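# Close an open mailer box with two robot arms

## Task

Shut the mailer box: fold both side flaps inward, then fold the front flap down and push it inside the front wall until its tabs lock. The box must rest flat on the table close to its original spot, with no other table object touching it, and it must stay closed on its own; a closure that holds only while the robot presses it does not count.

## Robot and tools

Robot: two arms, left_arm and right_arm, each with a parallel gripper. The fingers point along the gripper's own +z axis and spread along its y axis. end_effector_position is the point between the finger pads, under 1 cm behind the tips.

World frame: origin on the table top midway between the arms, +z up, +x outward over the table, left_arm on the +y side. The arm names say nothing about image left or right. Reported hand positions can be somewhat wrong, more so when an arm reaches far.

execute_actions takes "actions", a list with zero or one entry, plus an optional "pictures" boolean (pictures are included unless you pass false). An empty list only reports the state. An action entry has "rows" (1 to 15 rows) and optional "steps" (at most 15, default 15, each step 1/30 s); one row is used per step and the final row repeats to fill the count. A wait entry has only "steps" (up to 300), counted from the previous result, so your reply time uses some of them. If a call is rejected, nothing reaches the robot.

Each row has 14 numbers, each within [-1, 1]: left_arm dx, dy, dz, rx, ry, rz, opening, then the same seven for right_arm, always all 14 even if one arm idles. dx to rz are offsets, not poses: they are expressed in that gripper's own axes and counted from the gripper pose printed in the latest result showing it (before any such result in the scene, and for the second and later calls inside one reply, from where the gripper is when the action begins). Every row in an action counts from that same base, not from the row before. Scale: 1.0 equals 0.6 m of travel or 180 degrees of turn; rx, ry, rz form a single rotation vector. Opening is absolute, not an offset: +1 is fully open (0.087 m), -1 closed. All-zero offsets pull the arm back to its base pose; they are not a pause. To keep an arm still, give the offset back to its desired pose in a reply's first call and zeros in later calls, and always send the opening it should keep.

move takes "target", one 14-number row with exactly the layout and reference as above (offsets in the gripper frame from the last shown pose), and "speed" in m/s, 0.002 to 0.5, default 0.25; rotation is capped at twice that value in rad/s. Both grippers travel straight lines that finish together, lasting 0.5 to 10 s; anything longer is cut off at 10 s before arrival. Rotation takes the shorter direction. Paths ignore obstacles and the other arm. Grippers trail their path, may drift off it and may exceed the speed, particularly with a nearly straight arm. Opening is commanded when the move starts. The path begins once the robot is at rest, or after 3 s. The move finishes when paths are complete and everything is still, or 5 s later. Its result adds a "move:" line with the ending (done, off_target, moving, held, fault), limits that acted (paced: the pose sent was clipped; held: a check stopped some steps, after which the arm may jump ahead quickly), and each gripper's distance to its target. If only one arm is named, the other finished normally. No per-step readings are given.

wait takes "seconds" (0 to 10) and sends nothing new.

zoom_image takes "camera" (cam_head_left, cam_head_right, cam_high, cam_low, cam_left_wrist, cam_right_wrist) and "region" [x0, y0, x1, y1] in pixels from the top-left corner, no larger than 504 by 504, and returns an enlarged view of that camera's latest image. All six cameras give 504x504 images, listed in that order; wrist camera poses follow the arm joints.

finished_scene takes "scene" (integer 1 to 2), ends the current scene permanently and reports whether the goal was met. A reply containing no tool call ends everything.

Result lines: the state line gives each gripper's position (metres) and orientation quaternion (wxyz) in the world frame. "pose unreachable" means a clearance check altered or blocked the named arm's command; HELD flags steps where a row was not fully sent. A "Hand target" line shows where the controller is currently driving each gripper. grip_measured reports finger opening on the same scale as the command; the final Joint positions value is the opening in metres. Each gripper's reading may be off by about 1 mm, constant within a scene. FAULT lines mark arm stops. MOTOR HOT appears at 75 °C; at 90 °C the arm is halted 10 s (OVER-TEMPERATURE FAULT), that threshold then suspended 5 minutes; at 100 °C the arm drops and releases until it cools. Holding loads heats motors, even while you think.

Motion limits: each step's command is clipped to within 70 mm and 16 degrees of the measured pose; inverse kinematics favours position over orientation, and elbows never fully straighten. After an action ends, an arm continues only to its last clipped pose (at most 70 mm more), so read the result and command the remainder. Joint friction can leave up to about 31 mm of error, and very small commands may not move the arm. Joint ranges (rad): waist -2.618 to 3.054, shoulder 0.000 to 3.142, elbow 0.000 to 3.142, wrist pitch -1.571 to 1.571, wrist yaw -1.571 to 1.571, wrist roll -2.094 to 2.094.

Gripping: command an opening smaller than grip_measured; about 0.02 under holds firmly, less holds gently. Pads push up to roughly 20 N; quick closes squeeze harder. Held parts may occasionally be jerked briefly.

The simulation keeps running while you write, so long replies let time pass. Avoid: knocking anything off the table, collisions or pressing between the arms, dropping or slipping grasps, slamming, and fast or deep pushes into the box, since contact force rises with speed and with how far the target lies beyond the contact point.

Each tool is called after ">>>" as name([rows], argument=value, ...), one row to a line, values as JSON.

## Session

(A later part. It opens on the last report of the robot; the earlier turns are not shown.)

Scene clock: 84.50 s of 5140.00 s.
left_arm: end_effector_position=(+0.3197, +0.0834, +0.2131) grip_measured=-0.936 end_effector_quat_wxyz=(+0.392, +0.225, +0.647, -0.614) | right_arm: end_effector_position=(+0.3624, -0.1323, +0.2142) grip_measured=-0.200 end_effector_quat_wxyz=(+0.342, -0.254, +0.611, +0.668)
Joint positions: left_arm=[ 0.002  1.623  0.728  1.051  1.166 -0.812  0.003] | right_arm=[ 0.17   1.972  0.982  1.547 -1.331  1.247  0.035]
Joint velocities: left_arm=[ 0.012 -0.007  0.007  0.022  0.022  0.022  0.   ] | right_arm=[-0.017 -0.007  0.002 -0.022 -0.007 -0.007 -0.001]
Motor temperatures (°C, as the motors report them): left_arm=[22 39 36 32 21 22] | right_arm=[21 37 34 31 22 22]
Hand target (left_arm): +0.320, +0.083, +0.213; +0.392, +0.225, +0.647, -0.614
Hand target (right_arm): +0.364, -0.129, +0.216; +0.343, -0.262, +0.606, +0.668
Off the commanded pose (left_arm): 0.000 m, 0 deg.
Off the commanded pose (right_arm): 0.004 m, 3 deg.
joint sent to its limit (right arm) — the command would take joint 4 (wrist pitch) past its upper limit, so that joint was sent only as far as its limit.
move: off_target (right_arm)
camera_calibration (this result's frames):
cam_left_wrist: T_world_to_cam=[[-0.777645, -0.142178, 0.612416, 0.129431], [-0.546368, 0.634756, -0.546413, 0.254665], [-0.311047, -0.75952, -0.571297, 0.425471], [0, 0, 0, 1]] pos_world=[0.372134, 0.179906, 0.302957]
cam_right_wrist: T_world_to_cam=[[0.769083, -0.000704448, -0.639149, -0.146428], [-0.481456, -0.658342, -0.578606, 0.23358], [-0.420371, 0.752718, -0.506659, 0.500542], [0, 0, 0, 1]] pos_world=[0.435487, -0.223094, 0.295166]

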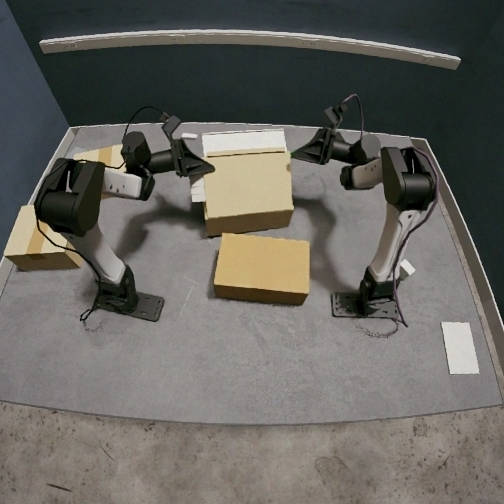

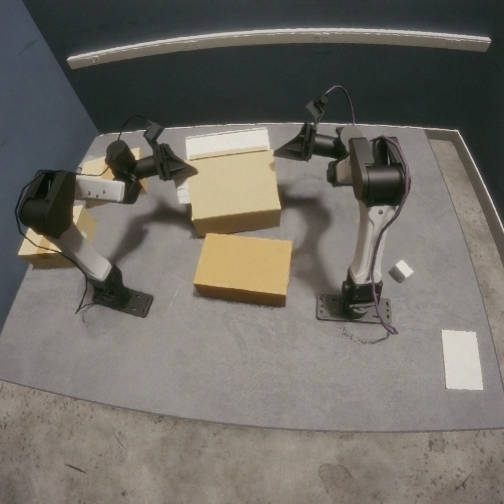

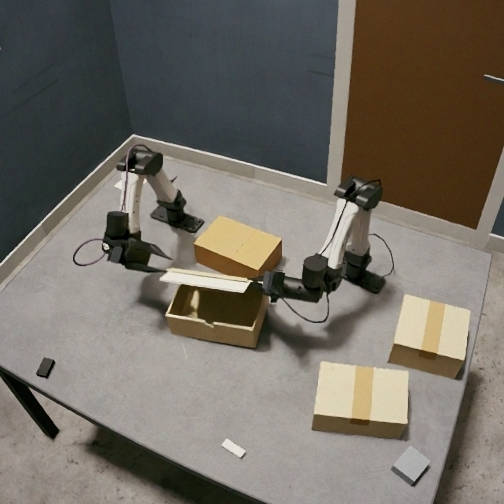

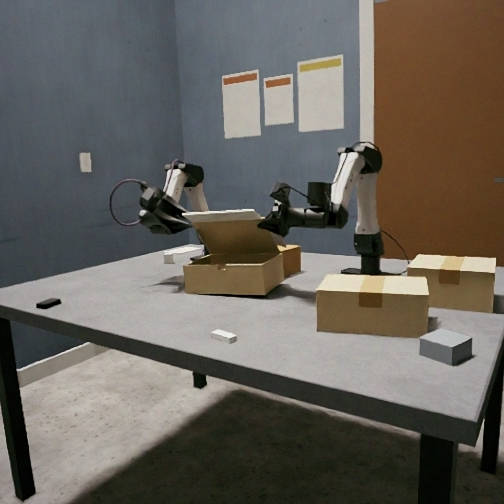

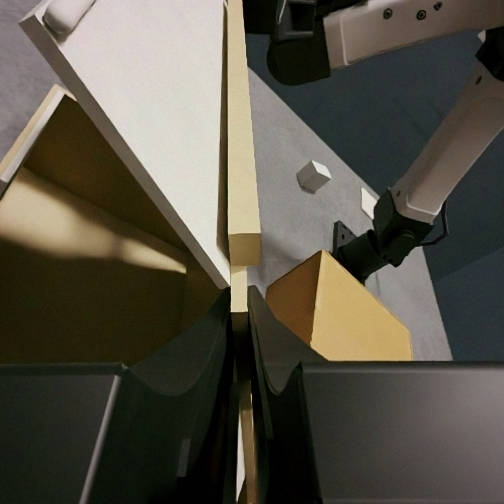

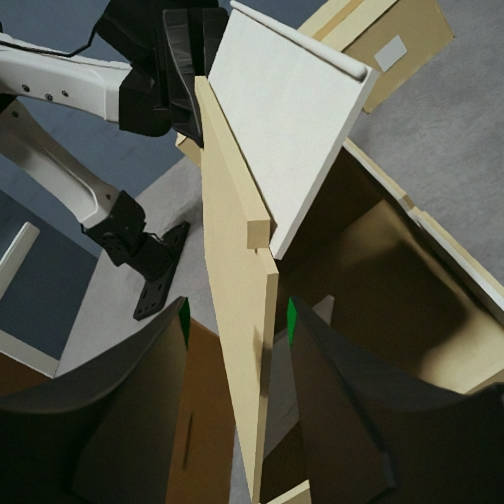

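>>> move(target=[0,0,0,0,0,0,-1, 0.04,-0.015,0.05,0,0,0,-0.2], speed=0.05)

>>> move(target=[0,0,0,0,0,0,-0.6, 0,0,0,0,0,0,-1], speed=0.05)

>>> move(target=[0,0,-0.16,0,0,0,-0.6, 0,0,0,0,0,0,-1], speed=0.1)

Scene clock: 89.00 s of 5140.00 s.
left_arm: end_effector_position=(+0.3197, +0.0834, +0.2131) grip_measured=-0.936 end_effector_quat_wxyz=(+0.392, +0.225, +0.647, -0.614) | right_arm: end_effector_position=(+0.3571, -0.1013, +0.2059) grip_measured=-0.200 end_effector_quat_wxyz=(+0.353, -0.267, +0.601, +0.666)
Joint positions: left_arm=[ 0.002  1.623  0.728  1.051  1.166 -0.812  0.003] | right_arm=[ 0.255  1.972  0.965  1.47  -1.26   1.109  0.035]
Joint velocities: left_arm=[-0.002 -0.017 -0.002  0.066 -0.051  0.007 -0.001] | right_arm=[-0.002 -0.007 -0.007 -0.037  0.007  0.051 -0.   ]
Motor temperatures (°C, as the motors report them): left_arm=[22 39 36 32 21 22] | right_arm=[21 37 34 31 22 22]
Hand target (left_arm): +0.320, +0.083, +0.213; +0.392, +0.225, +0.647, -0.614
Hand target (right_arm): +0.356, -0.099, +0.194; +0.342, -0.254, +0.610, +0.668
Off the commanded pose (left_arm): 0.000 m, 0 deg.
Off the commanded pose (right_arm): 0.012 m, 2 deg.
After step 90, 0.37 s passed at rest.
move: off_target (right_arm)
camera_calibration (this result's frames):
cam_left_wrist: T_world_to_cam=[[-0.777645, -0.142178, 0.612416, 0.129431], [-0.546368, 0.634756, -0.546413, 0.254665], [-0.311047, -0.75952, -0.571297, 0.425471], [0, 0, 0, 1]] pos_world=[0.372134, 0.179906, 0.302957]
cam_right_wrist: T_world_to_cam=[[0.792749, 0.00808558, -0.609494, -0.161284], [-0.455867, -0.655915, -0.601632, 0.242486], [-0.404641, 0.754792, -0.51629, 0.467317], [0, 0, 0, 1]] pos_world=[0.427495, -0.192373, 0.288857]

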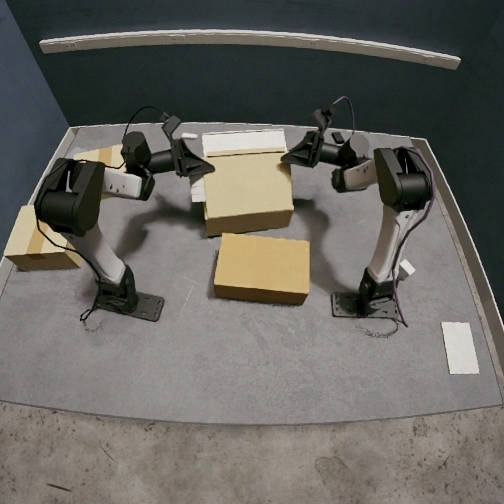

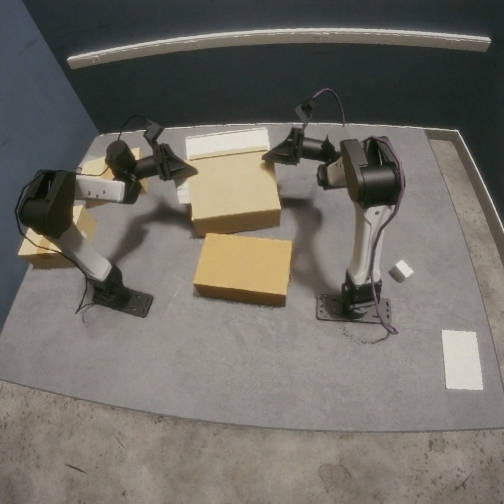

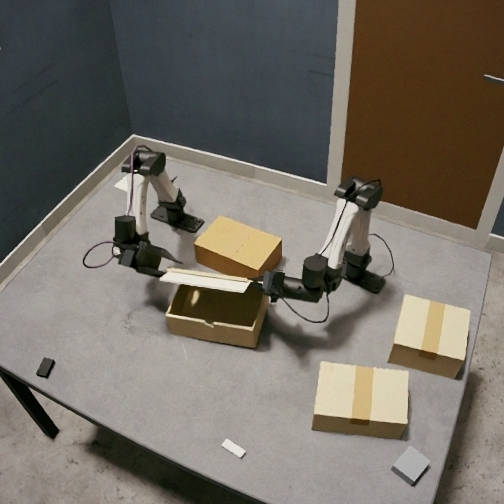

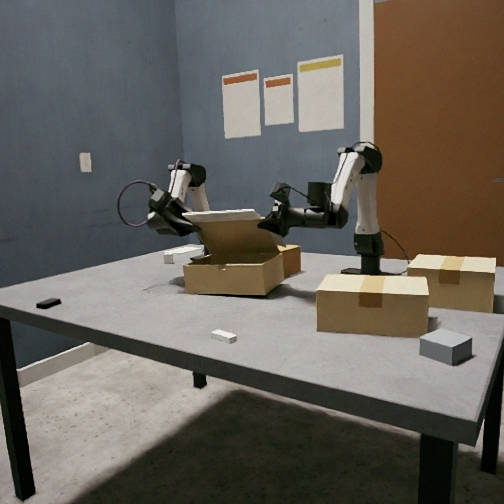

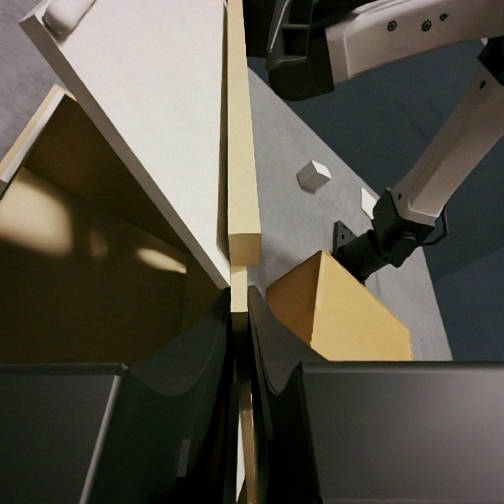

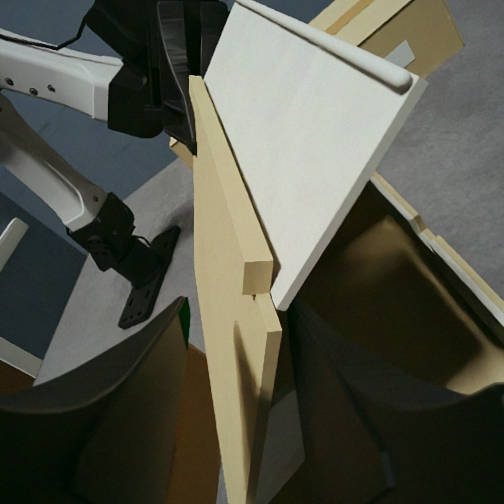

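Scene clock: 89.50 s of 5140.00 s.
left_arm: end_effector_position=(+0.3198, +0.0834, +0.2131) grip_measured=-0.600 end_effector_quat_wxyz=(+0.392, +0.225, +0.647, -0.614) | right_arm: end_effector_position=(+0.3563, -0.1014, +0.2061) grip_measured=-0.862 end_effector_quat_wxyz=(+0.348, -0.263, +0.602, +0.668)
Joint positions: left_arm=[ 0.002  1.623  0.728  1.051  1.166 -0.812  0.017] | right_arm=[ 0.255  1.972  0.965  1.47  -1.262  1.122  0.006]
Joint velocities: left_arm=[-0.012 -0.017 -0.022 -0.066 -0.022 -0.081 -0.001] | right_arm=[-0.007 -0.027 -0.007  0.007  0.095  0.007 -0.001]
Motor temperatures (°C, as the motors report them): left_arm=[22 39 36 32 21 22] | right_arm=[21 37 34 31 22 22]
Hand target (left_arm): +0.320, +0.083, +0.213; +0.392, +0.225, +0.647, -0.614
Hand target (right_arm): +0.357, -0.101, +0.206; +0.353, -0.267, +0.600, +0.666
Off the commanded pose (left_arm): 0.000 m, 0 deg.
Off the commanded pose (right_arm): 0.001 m, 1 deg.
move: done
camera_calibration (this result's frames):
cam_left_wrist: T_world_to_cam=[[-0.777809, -0.142508, 0.612131, 0.129634], [-0.546425, 0.634554, -0.546591, 0.254777], [-0.310537, -0.759627, -0.571432, 0.425376], [0, 0, 0, 1]] pos_world=[0.372142, 0.179931, 0.302979]
cam_right_wrist: T_world_to_cam=[[0.784948, 0.0108553, -0.619467, -0.155479], [-0.461158, -0.657473, -0.595871, 0.242771], [-0.413751, 0.7534, -0.511076, 0.469181], [0, 0, 0, 1]] pos_world=[0.428123, -0.192177, 0.288134]

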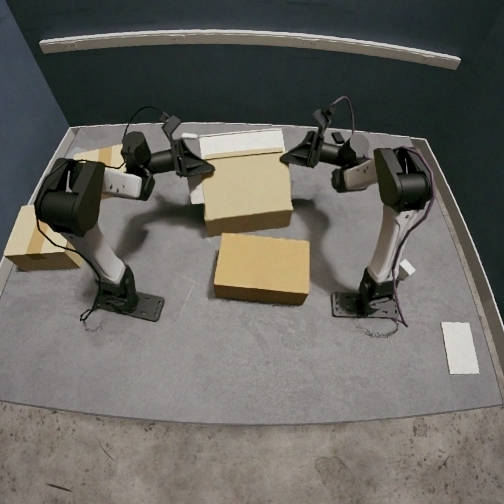

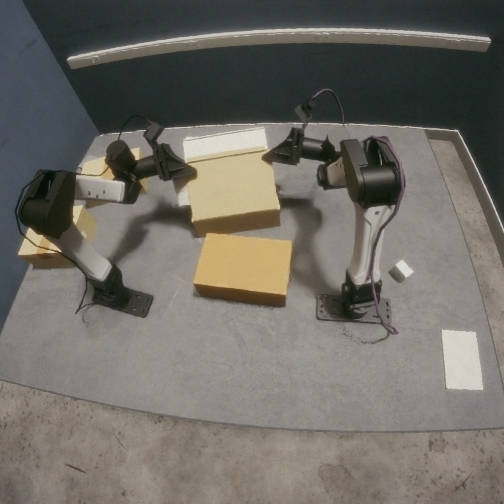

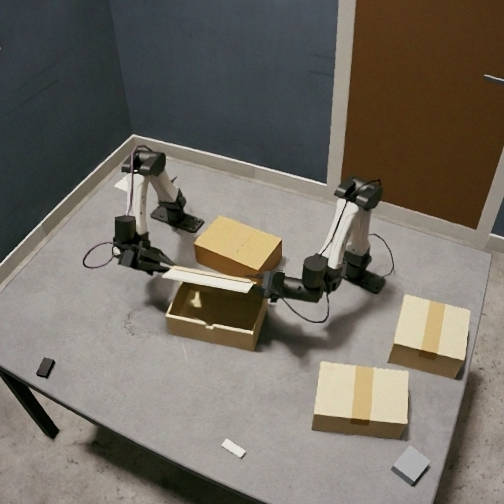

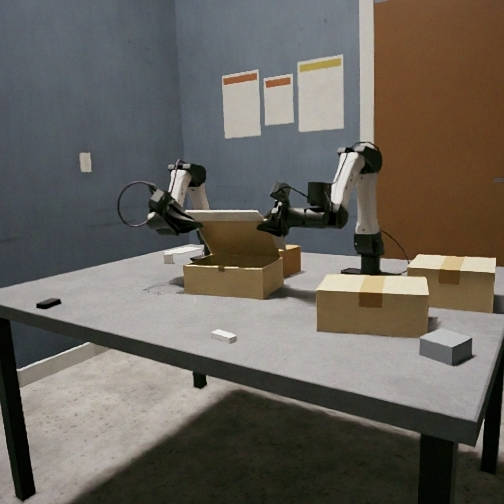

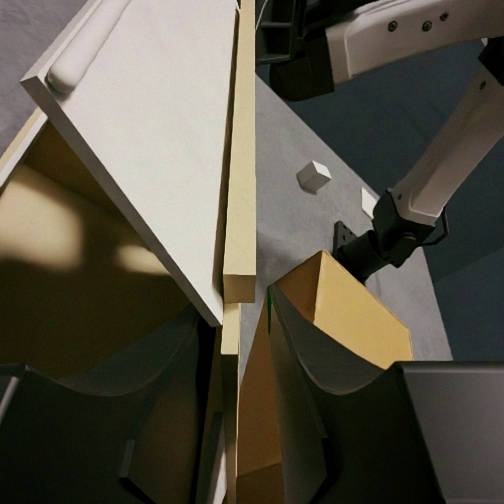

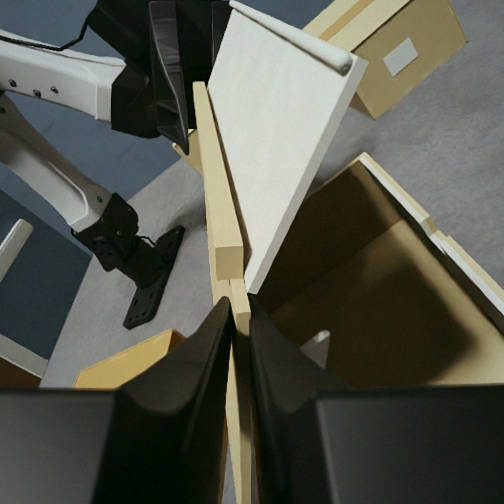

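Scene clock: 90.97 s of 5140.00 s.
left_arm: end_effector_position=(+0.3006, +0.1749, +0.2143) grip_measured=-0.600 end_effector_quat_wxyz=(+0.401, +0.237, +0.649, -0.602) | right_arm: end_effector_position=(+0.3559, -0.1014, +0.2065) grip_measured=-0.872 end_effector_quat_wxyz=(+0.344, -0.260, +0.604, +0.670)
Joint positions: left_arm=[ 0.309  1.611  0.635  1.418  1.463 -1.074  0.017] | right_arm=[ 0.255  1.972  0.965  1.47  -1.262  1.135  0.006]
Joint velocities: left_arm=[ 0.002  0.071 -0.007  0.139 -0.037 -0.198 -0.001] | right_arm=[-0.032 -0.007  0.002  0.007  0.007 -0.095 -0.   ]
Motor temperatures (°C, as the motors report them): left_arm=[22 39 36 32 21 22] | right_arm=[21 37 34 31 22 22]
Hand target (left_arm): +0.297, +0.177, +0.206; +0.390, +0.226, +0.654, -0.607
Hand target (right_arm): +0.356, -0.101, +0.206; +0.348, -0.263, +0.602, +0.668
Off the commanded pose (left_arm): 0.008 m, 2 deg.
Off the commanded pose (right_arm): 0.001 m, 1 deg.
move: done
camera_calibration (this result's frames):
cam_left_wrist: T_world_to_cam=[[-0.79506, -0.161165, 0.584727, 0.141314], [-0.533777, 0.643731, -0.548355, 0.181863], [-0.288032, -0.748088, -0.597831, 0.486461], [0, 0, 0, 1]] pos_world=[0.349544, 0.26962, 0.307916]
cam_right_wrist: T_world_to_cam=[[0.776921, 0.0127741, -0.629469, -0.149822], [-0.467608, -0.65777, -0.590493, 0.243922], [-0.421589, 0.75311, -0.505062, 0.470712], [0, 0, 0, 1]] pos_world=[0.428907, -0.192139, 0.287465]

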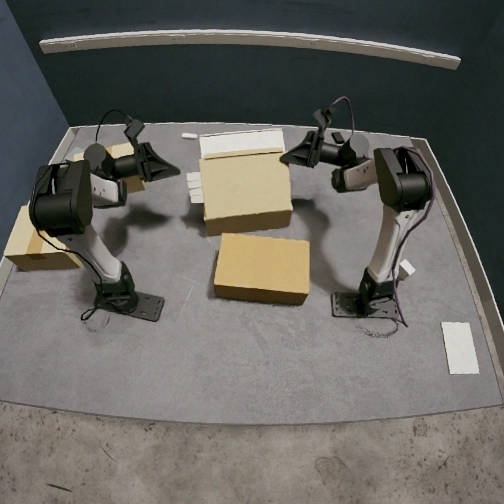

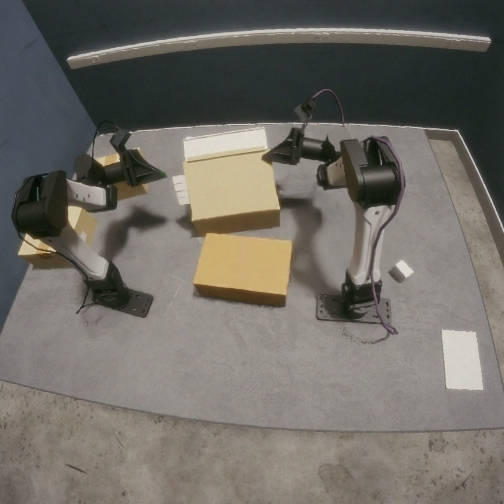

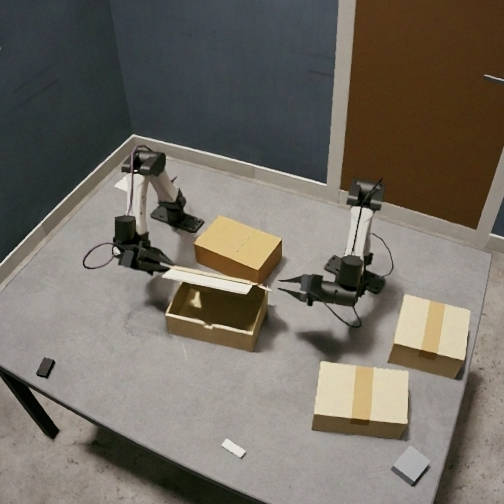

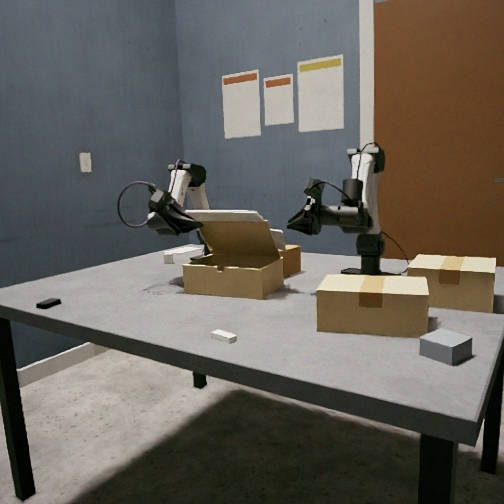

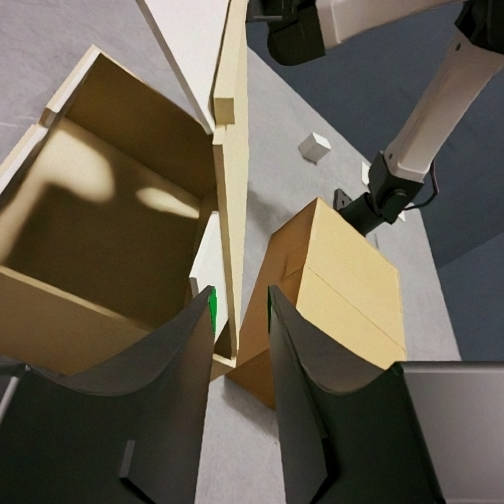

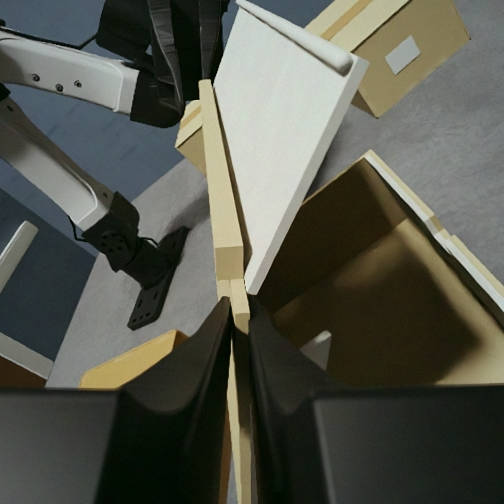

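>>> move(target=[0.08,-0.03,0.045,0,0,0,-1, 0,0,0,0,0,0,-1], speed=0.08)

>>> move(target=[0,0.09,0,0,0,0,-1, 0,0,0,0,0,0,-1], speed=0.05)

Scene clock: 94.00 s of 5140.00 s.
left_arm: end_effector_position=(+0.2697, +0.1390, +0.1959) grip_measured=-1.000 end_effector_quat_wxyz=(+0.414, +0.246, +0.638, -0.601) | right_arm: end_effector_position=(+0.3556, -0.1014, +0.2068) grip_measured=-0.879 end_effector_quat_wxyz=(+0.340, -0.256, +0.606, +0.672)
Joint positions: left_arm=[ 0.185  1.5    0.471  1.319  1.343 -0.882  0.   ] | right_arm=[ 0.255  1.972  0.965  1.47  -1.262  1.146  0.005]
Joint velocities: left_arm=[ 0.012 -0.027  0.017 -0.125  0.022  0.081  0.   ] | right_arm=[-0.002 -0.022 -0.002 -0.037  0.051  0.022 -0.   ]
Motor temperatures (°C, as the motors report them): left_arm=[22 39 36 32 21 22] | right_arm=[21 37 34 31 22 22]
Hand target (left_arm): +0.265, +0.137, +0.190; +0.402, +0.236, +0.646, -0.605
Hand target (right_arm): +0.356, -0.101, +0.206; +0.344, -0.260, +0.604, +0.671
Off the commanded pose (left_arm): 0.009 m, 2 deg.
Off the commanded pose (right_arm): 0.000 m, 1 deg.
move: done
camera_calibration (this result's frames):
cam_left_wrist: T_world_to_cam=[[-0.81652, -0.154916, 0.556143, 0.132278], [-0.512282, 0.638606, -0.574238, 0.178315], [-0.266198, -0.75378, -0.600795, 0.435158], [0, 0, 0, 1]] pos_world=[0.315194, 0.234632, 0.29027]
cam_right_wrist: T_world_to_cam=[[0.769712, 0.014306, -0.638231, -0.144843], [-0.473486, -0.657787, -0.585772, 0.245081], [-0.4282, 0.753069, -0.499532, 0.471962], [0, 0, 0, 1]] pos_world=[0.429624, -0.192136, 0.286879]

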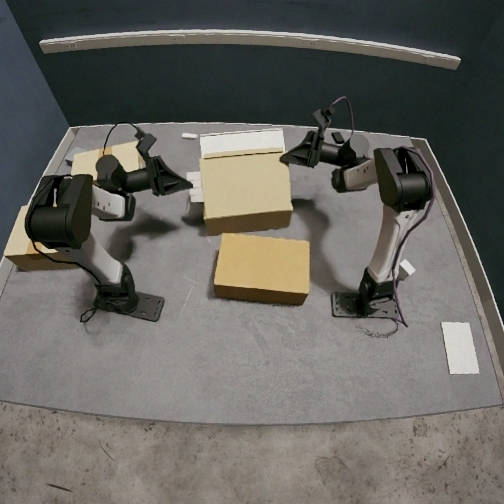

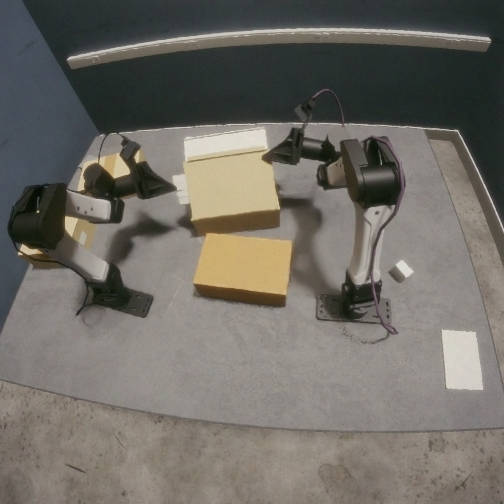

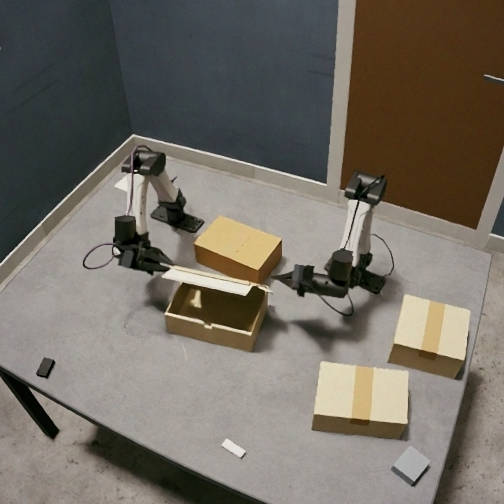

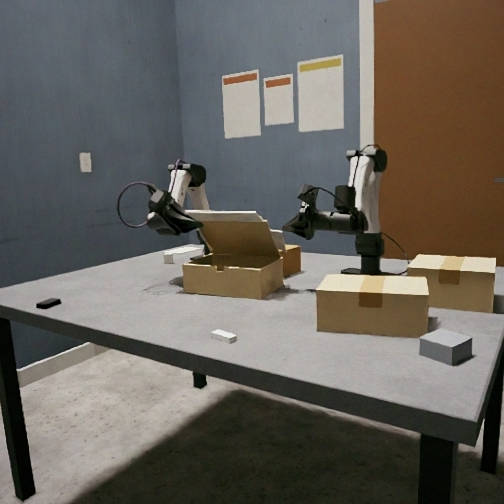

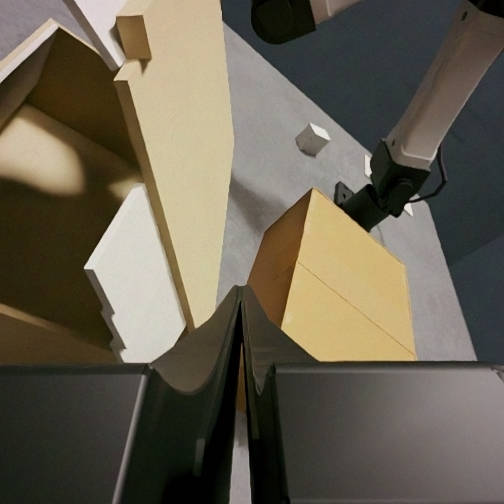

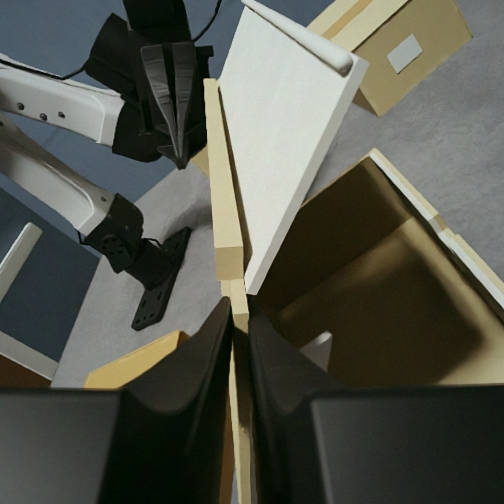

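Scene clock: 95.33 s of 5140.00 s.
left_arm: end_effector_position=(+0.3082, +0.1444, +0.1662) grip_measured=-1.000 end_effector_quat_wxyz=(+0.414, +0.249, +0.638, -0.600) | right_arm: end_effector_position=(+0.3562, -0.1013, +0.2078) grip_measured=-0.897 end_effector_quat_wxyz=(+0.337, -0.248, +0.607, +0.675)
Joint positions: left_arm=[ 0.202  1.77   0.579  1.501  1.364 -0.898  0.   ] | right_arm=[ 0.255  1.972  0.965  1.47  -1.255  1.162  0.004]
Joint velocities: left_arm=[ 0.002  0.042  0.012  0.081 -0.066 -0.051  0.   ] | right_arm=[-0.012  0.027  0.002  0.022 -0.007  0.007 -0.   ]
Motor temperatures (°C, as the motors report them): left_arm=[22 39 36 32 21 22] | right_arm=[21 37 34 30 22 22]
Hand target (left_arm): +0.313, +0.148, +0.164; +0.414, +0.246, +0.639, -0.600
Hand target (right_arm): +0.356, -0.101, +0.207; +0.340, -0.256, +0.605, +0.672
Off the commanded pose (left_arm): 0.006 m, 0 deg.
Off the commanded pose (right_arm): 0.001 m, 1 deg.
move: done
camera_calibration (this result's frames):
cam_left_wrist: T_world_to_cam=[[-0.819831, -0.153248, 0.551717, 0.182625], [-0.506958, 0.642217, -0.574935, 0.175533], [-0.266214, -0.751047, -0.6042, 0.431868], [0, 0, 0, 1]] pos_world=[0.353679, 0.23961, 0.261097]
cam_right_wrist: T_world_to_cam=[[0.758908, 0.0140102, -0.651047, -0.138177], [-0.485862, -0.653492, -0.580419, 0.249723], [-0.433586, 0.756804, -0.489133, 0.472775], [0, 0, 0, 1]] pos_world=[0.431183, -0.19267, 0.286234]

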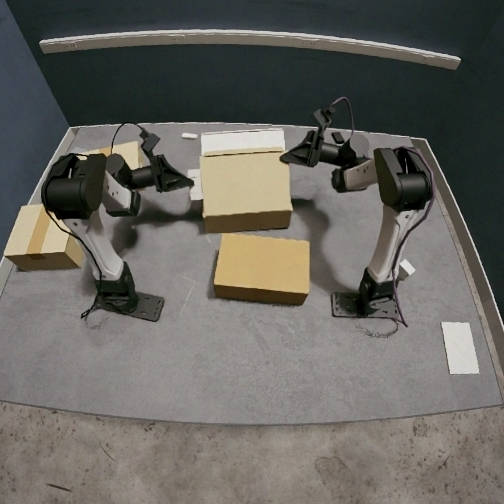

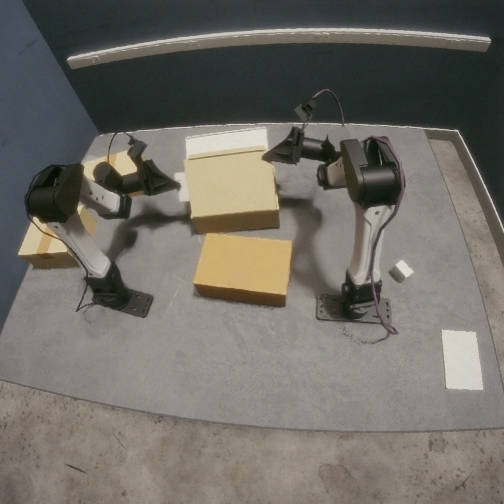

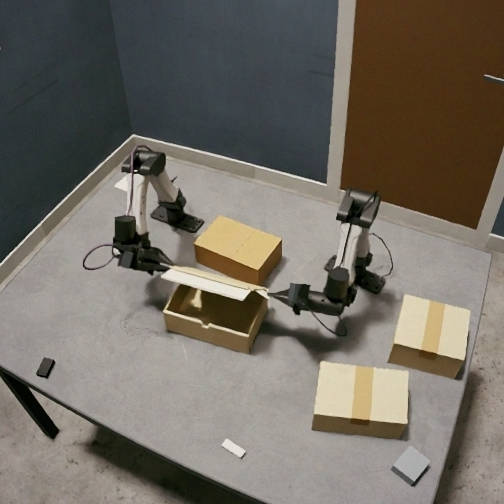

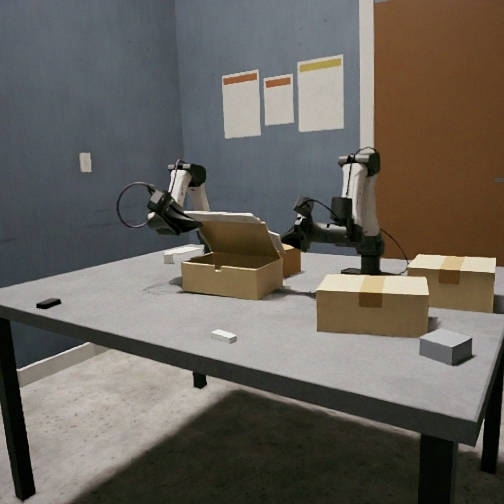

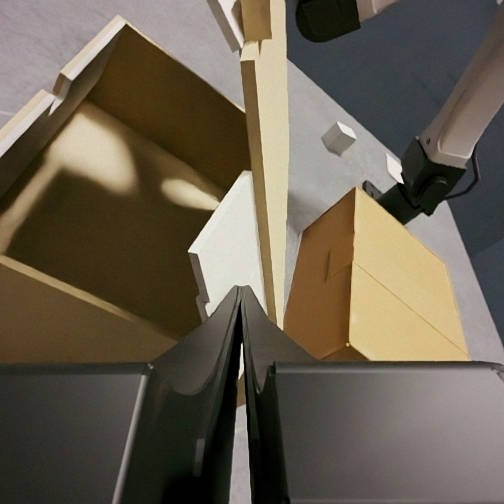

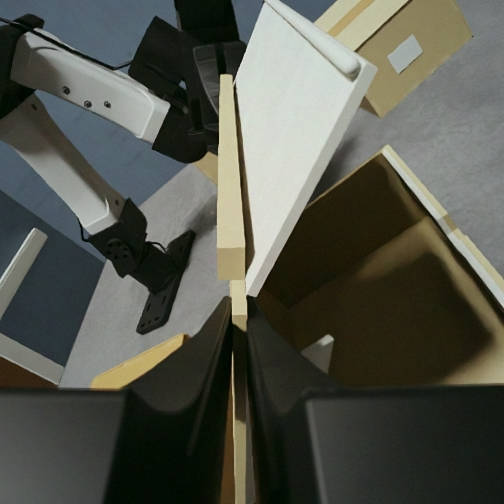

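Box un-yawed usefully. Continue.

>>> move(target=[0,0.06,0.03,0,0,0,-1, 0,0,0,0,0,0,-1], speed=0.05)

Scene clock: 97.57 s of 5140.00 s.
left_arm: end_effector_position=(+0.3350, +0.1360, +0.1531) grip_measured=-1.000 end_effector_quat_wxyz=(+0.416, +0.257, +0.633, -0.600) | right_arm: end_effector_position=(+0.3590, -0.1010, +0.2091) grip_measured=-0.903 end_effector_quat_wxyz=(+0.337, -0.236, +0.610, +0.677)
Joint positions: left_arm=[ 0.173  1.899  0.683  1.515  1.345 -0.871  0.   ] | right_arm=[ 0.255  1.972  0.965  1.464 -1.236  1.175  0.004]
Joint velocities: left_arm=[-0.007  0.007  0.007 -0.081  0.022  0.022  0.   ] | right_arm=[-0.002 -0.007 -0.007 -0.022 -0.037 -0.037 -0.001]
Motor temperatures (°C, as the motors report them): left_arm=[22 39 36 32 21 22] | right_arm=[21 38 34 30 22 22]
Hand target (left_arm): +0.341, +0.133, +0.147; +0.414, +0.249, +0.637, -0.600
Hand target (right_arm): +0.356, -0.101, +0.208; +0.337, -0.248, +0.608, +0.675
Off the commanded pose (left_arm): 0.010 m, 1 deg.
Off the commanded pose (right_arm): 0.003 m, 2 deg.
move: done
camera_calibration (this result's frames):
cam_left_wrist: T_world_to_cam=[[-0.829237, -0.145483, 0.53963, 0.214411], [-0.492383, 0.646989, -0.582207, 0.18252], [-0.264433, -0.748492, -0.608141, 0.424399], [0, 0, 0, 1]] pos_world=[0.379892, 0.230764, 0.248656]
cam_right_wrist: T_world_to_cam=[[0.745803, 0.00790936, -0.66612, -0.132197], [-0.507387, -0.641197, -0.575695, 0.260034], [-0.431668, 0.767336, -0.474193, 0.471689], [0, 0, 0, 1]] pos_world=[0.434143, -0.194165, 0.285314]

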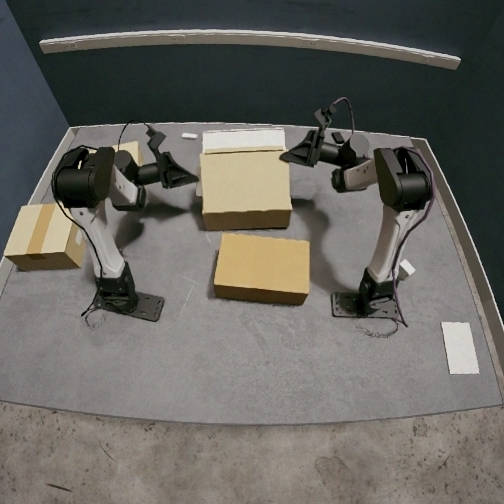

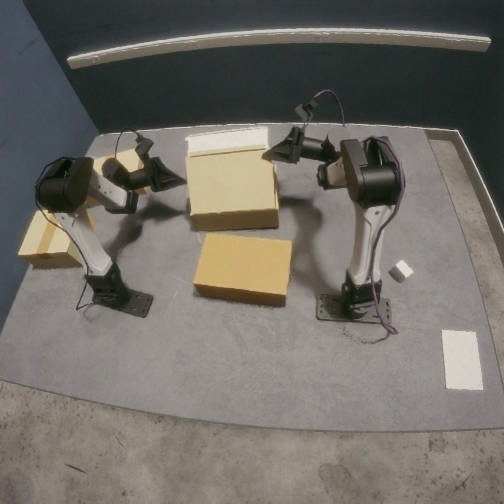

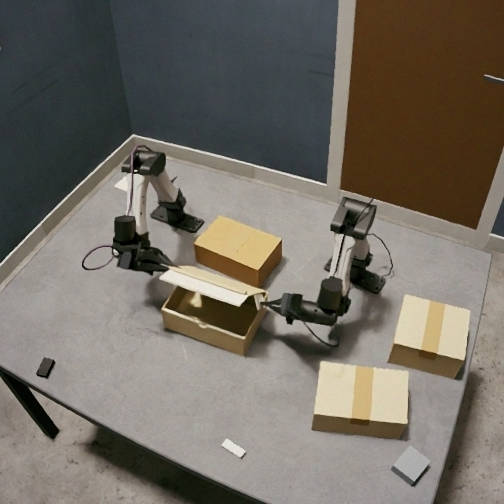

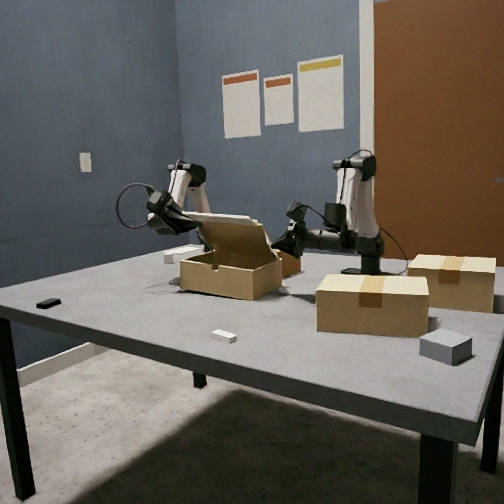

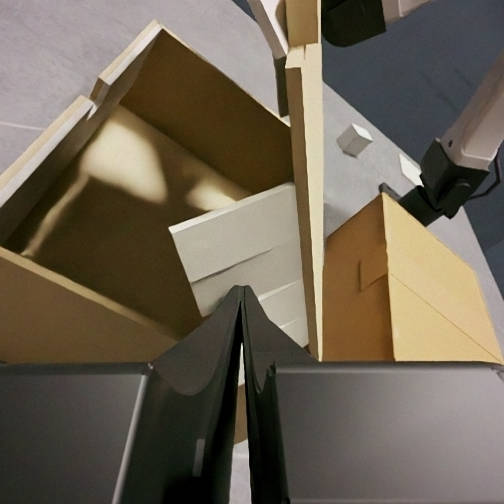

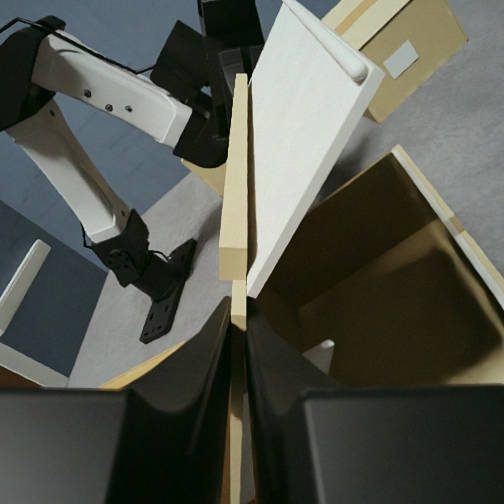

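>>> move(target=[0,-0.01,0.12,0,0,0,-1, 0.015,0,0,0,0,0,-1], speed=0.05)

>>> move(target=[0,0,-0.17,0,0,0,-1, 0,0,0,0,0,0,-1], speed=0.1)

Scene clock: 101.30 s of 5140.00 s.
left_arm: end_effector_position=(+0.3458, +0.0696, +0.1591) grip_measured=-1.000 end_effector_quat_wxyz=(+0.419, +0.251, +0.632, -0.601) | right_arm: end_effector_position=(+0.3579, -0.1031, +0.2071) grip_measured=-0.904 end_effector_quat_wxyz=(+0.338, -0.234, +0.610, +0.677)
Joint positions: left_arm=[-0.028  1.887  0.753  1.311  1.139 -0.745  0.   ] | right_arm=[ 0.25   1.972  0.953  1.477 -1.237  1.177  0.004]
Joint velocities: left_arm=[-0.007  0.007 -0.007  0.022 -0.022  0.022  0.   ] | right_arm=[ 0.012  0.007 -0.002  0.022 -0.037  0.037 -0.001]
Motor temperatures (°C, as the motors report them): left_arm=[22 39 36 31 21 22] | right_arm=[21 38 34 30 22 22]
Hand target (left_arm): +0.346, +0.065, +0.163; +0.417, +0.255, +0.631, -0.603
Hand target (right_arm): +0.353, -0.100, +0.203; +0.337, -0.236, +0.610, +0.677
Off the commanded pose (left_arm): 0.005 m, 1 deg.
Off the commanded pose (right_arm): 0.008 m, 0 deg.
move: done
camera_calibration (this result's frames):
cam_left_wrist: T_world_to_cam=[[-0.82646, -0.148069, 0.543176, 0.209131], [-0.499624, 0.637594, -0.586387, 0.238183], [-0.2595, -0.756009, -0.600925, 0.378843], [0, 0, 0, 1]] pos_world=[0.39015, 0.16551, 0.253729]
cam_right_wrist: T_world_to_cam=[[0.745639, 0.00534867, -0.666329, -0.132888], [-0.50968, -0.639571, -0.575479, 0.257972], [-0.429242, 0.768714, -0.474163, 0.471114], [0, 0, 0, 1]] pos_world=[0.432792, -0.19645, 0.283295]

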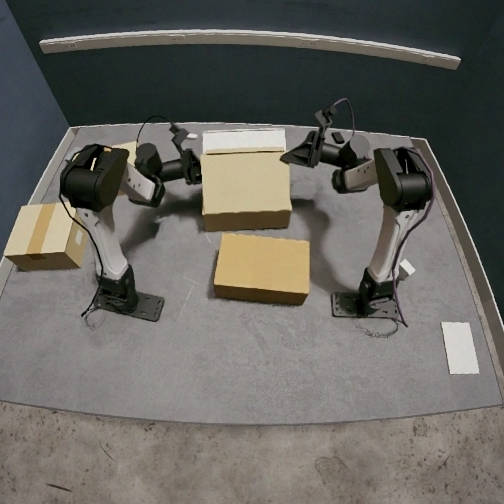

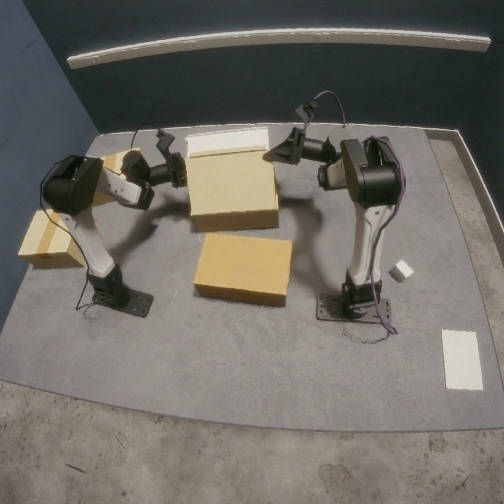

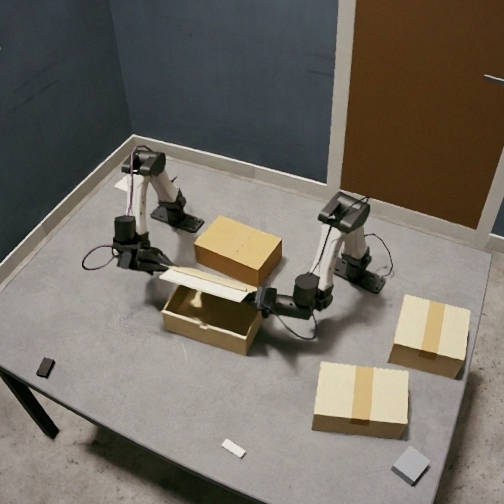

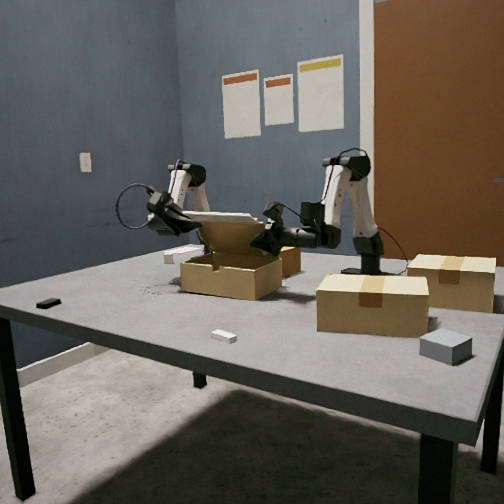

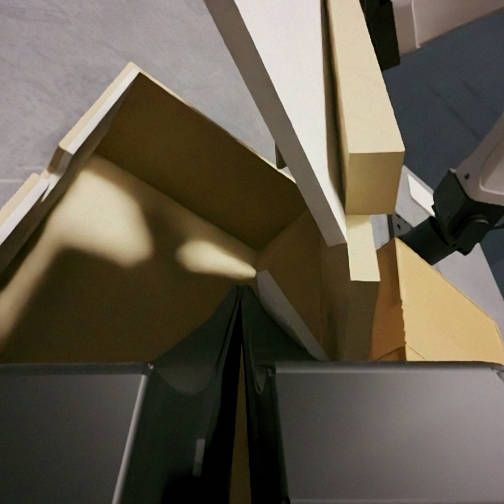

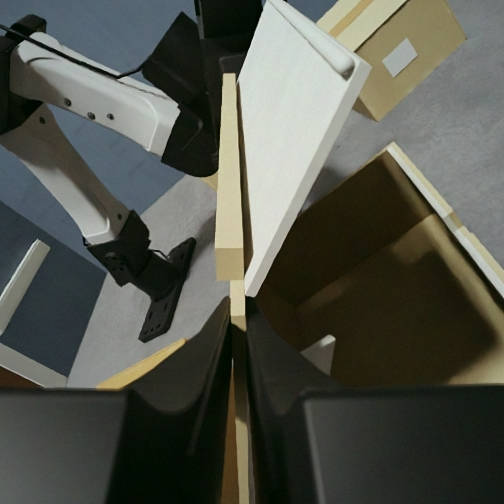

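Scene clock: 102.80 s of 5140.00 s.
left_arm: end_effector_position=(+0.3279, +0.1677, +0.1530) grip_measured=-1.000 end_effector_quat_wxyz=(+0.421, +0.258, +0.641, -0.588) | right_arm: end_effector_position=(+0.3579, -0.1031, +0.2071) grip_measured=-0.904 end_effector_quat_wxyz=(+0.338, -0.234, +0.610, +0.677)
Joint positions: left_arm=[ 0.273  1.874  0.65   1.56   1.43  -0.9    0.   ] | right_arm=[ 0.25   1.972  0.953  1.477 -1.237  1.177  0.004]
Joint velocities: left_arm=[-0.017 -0.007 -0.012 -0.022  0.022  0.037  0.   ] | right_arm=[-0.002 -0.022 -0.002 -0.066 -0.051 -0.007 -0.001]
Motor temperatures (°C, as the motors report them): left_arm=[22 39 36 31 21 22] | right_arm=[21 38 34 30 22 22]
Hand target (left_arm): +0.322, +0.169, +0.150; +0.415, +0.254, +0.644, -0.591
Hand target (right_arm): +0.358, -0.103, +0.207; +0.338, -0.234, +0.610, +0.677
Off the commanded pose (left_arm): 0.006 m, 2 deg.
Off the commanded pose (right_arm): 0.000 m, 0 deg.
joint sent to its limit (left arm) — the command would take joint 4 (wrist pitch) past its upper limit, so that joint was sent only as far as its limit.
move: done
camera_calibration (this result's frames):
cam_left_wrist: T_world_to_cam=[[-0.830233, -0.172293, 0.530122, 0.219482], [-0.500011, 0.650547, -0.571644, 0.158765], [-0.246379, -0.739664, -0.626254, 0.441598], [0, 0, 0, 1]] pos_world=[0.370406, 0.261165, 0.250958]
cam_right_wrist: T_world_to_cam=[[0.745639, 0.00534867, -0.666329, -0.132888], [-0.50968, -0.639571, -0.575479, 0.257972], [-0.429242, 0.768714, -0.474163, 0.471114], [0, 0, 0, 1]] pos_world=[0.432792, -0.19645, 0.283295]

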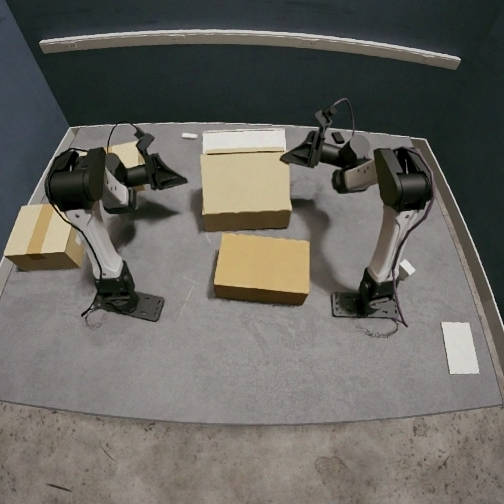

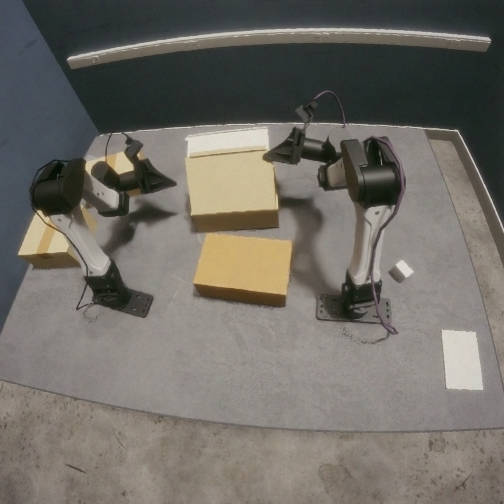

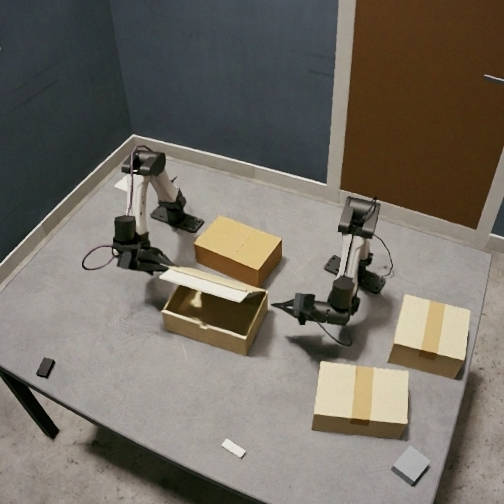

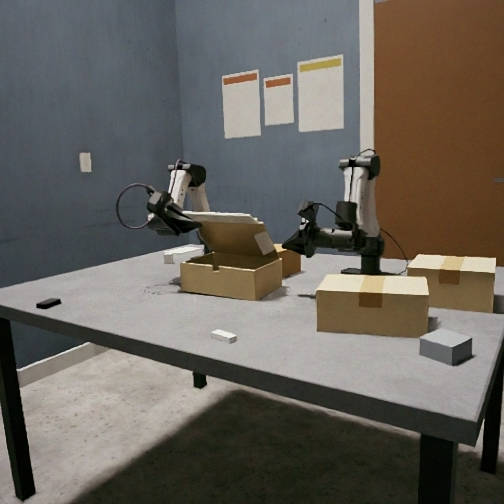

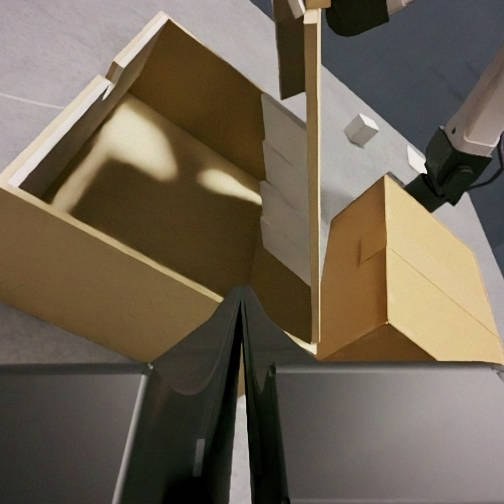

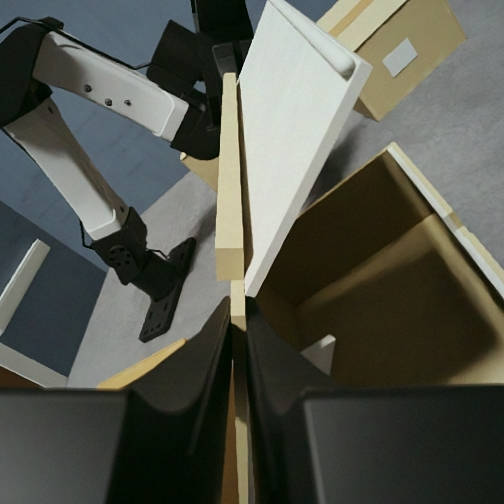

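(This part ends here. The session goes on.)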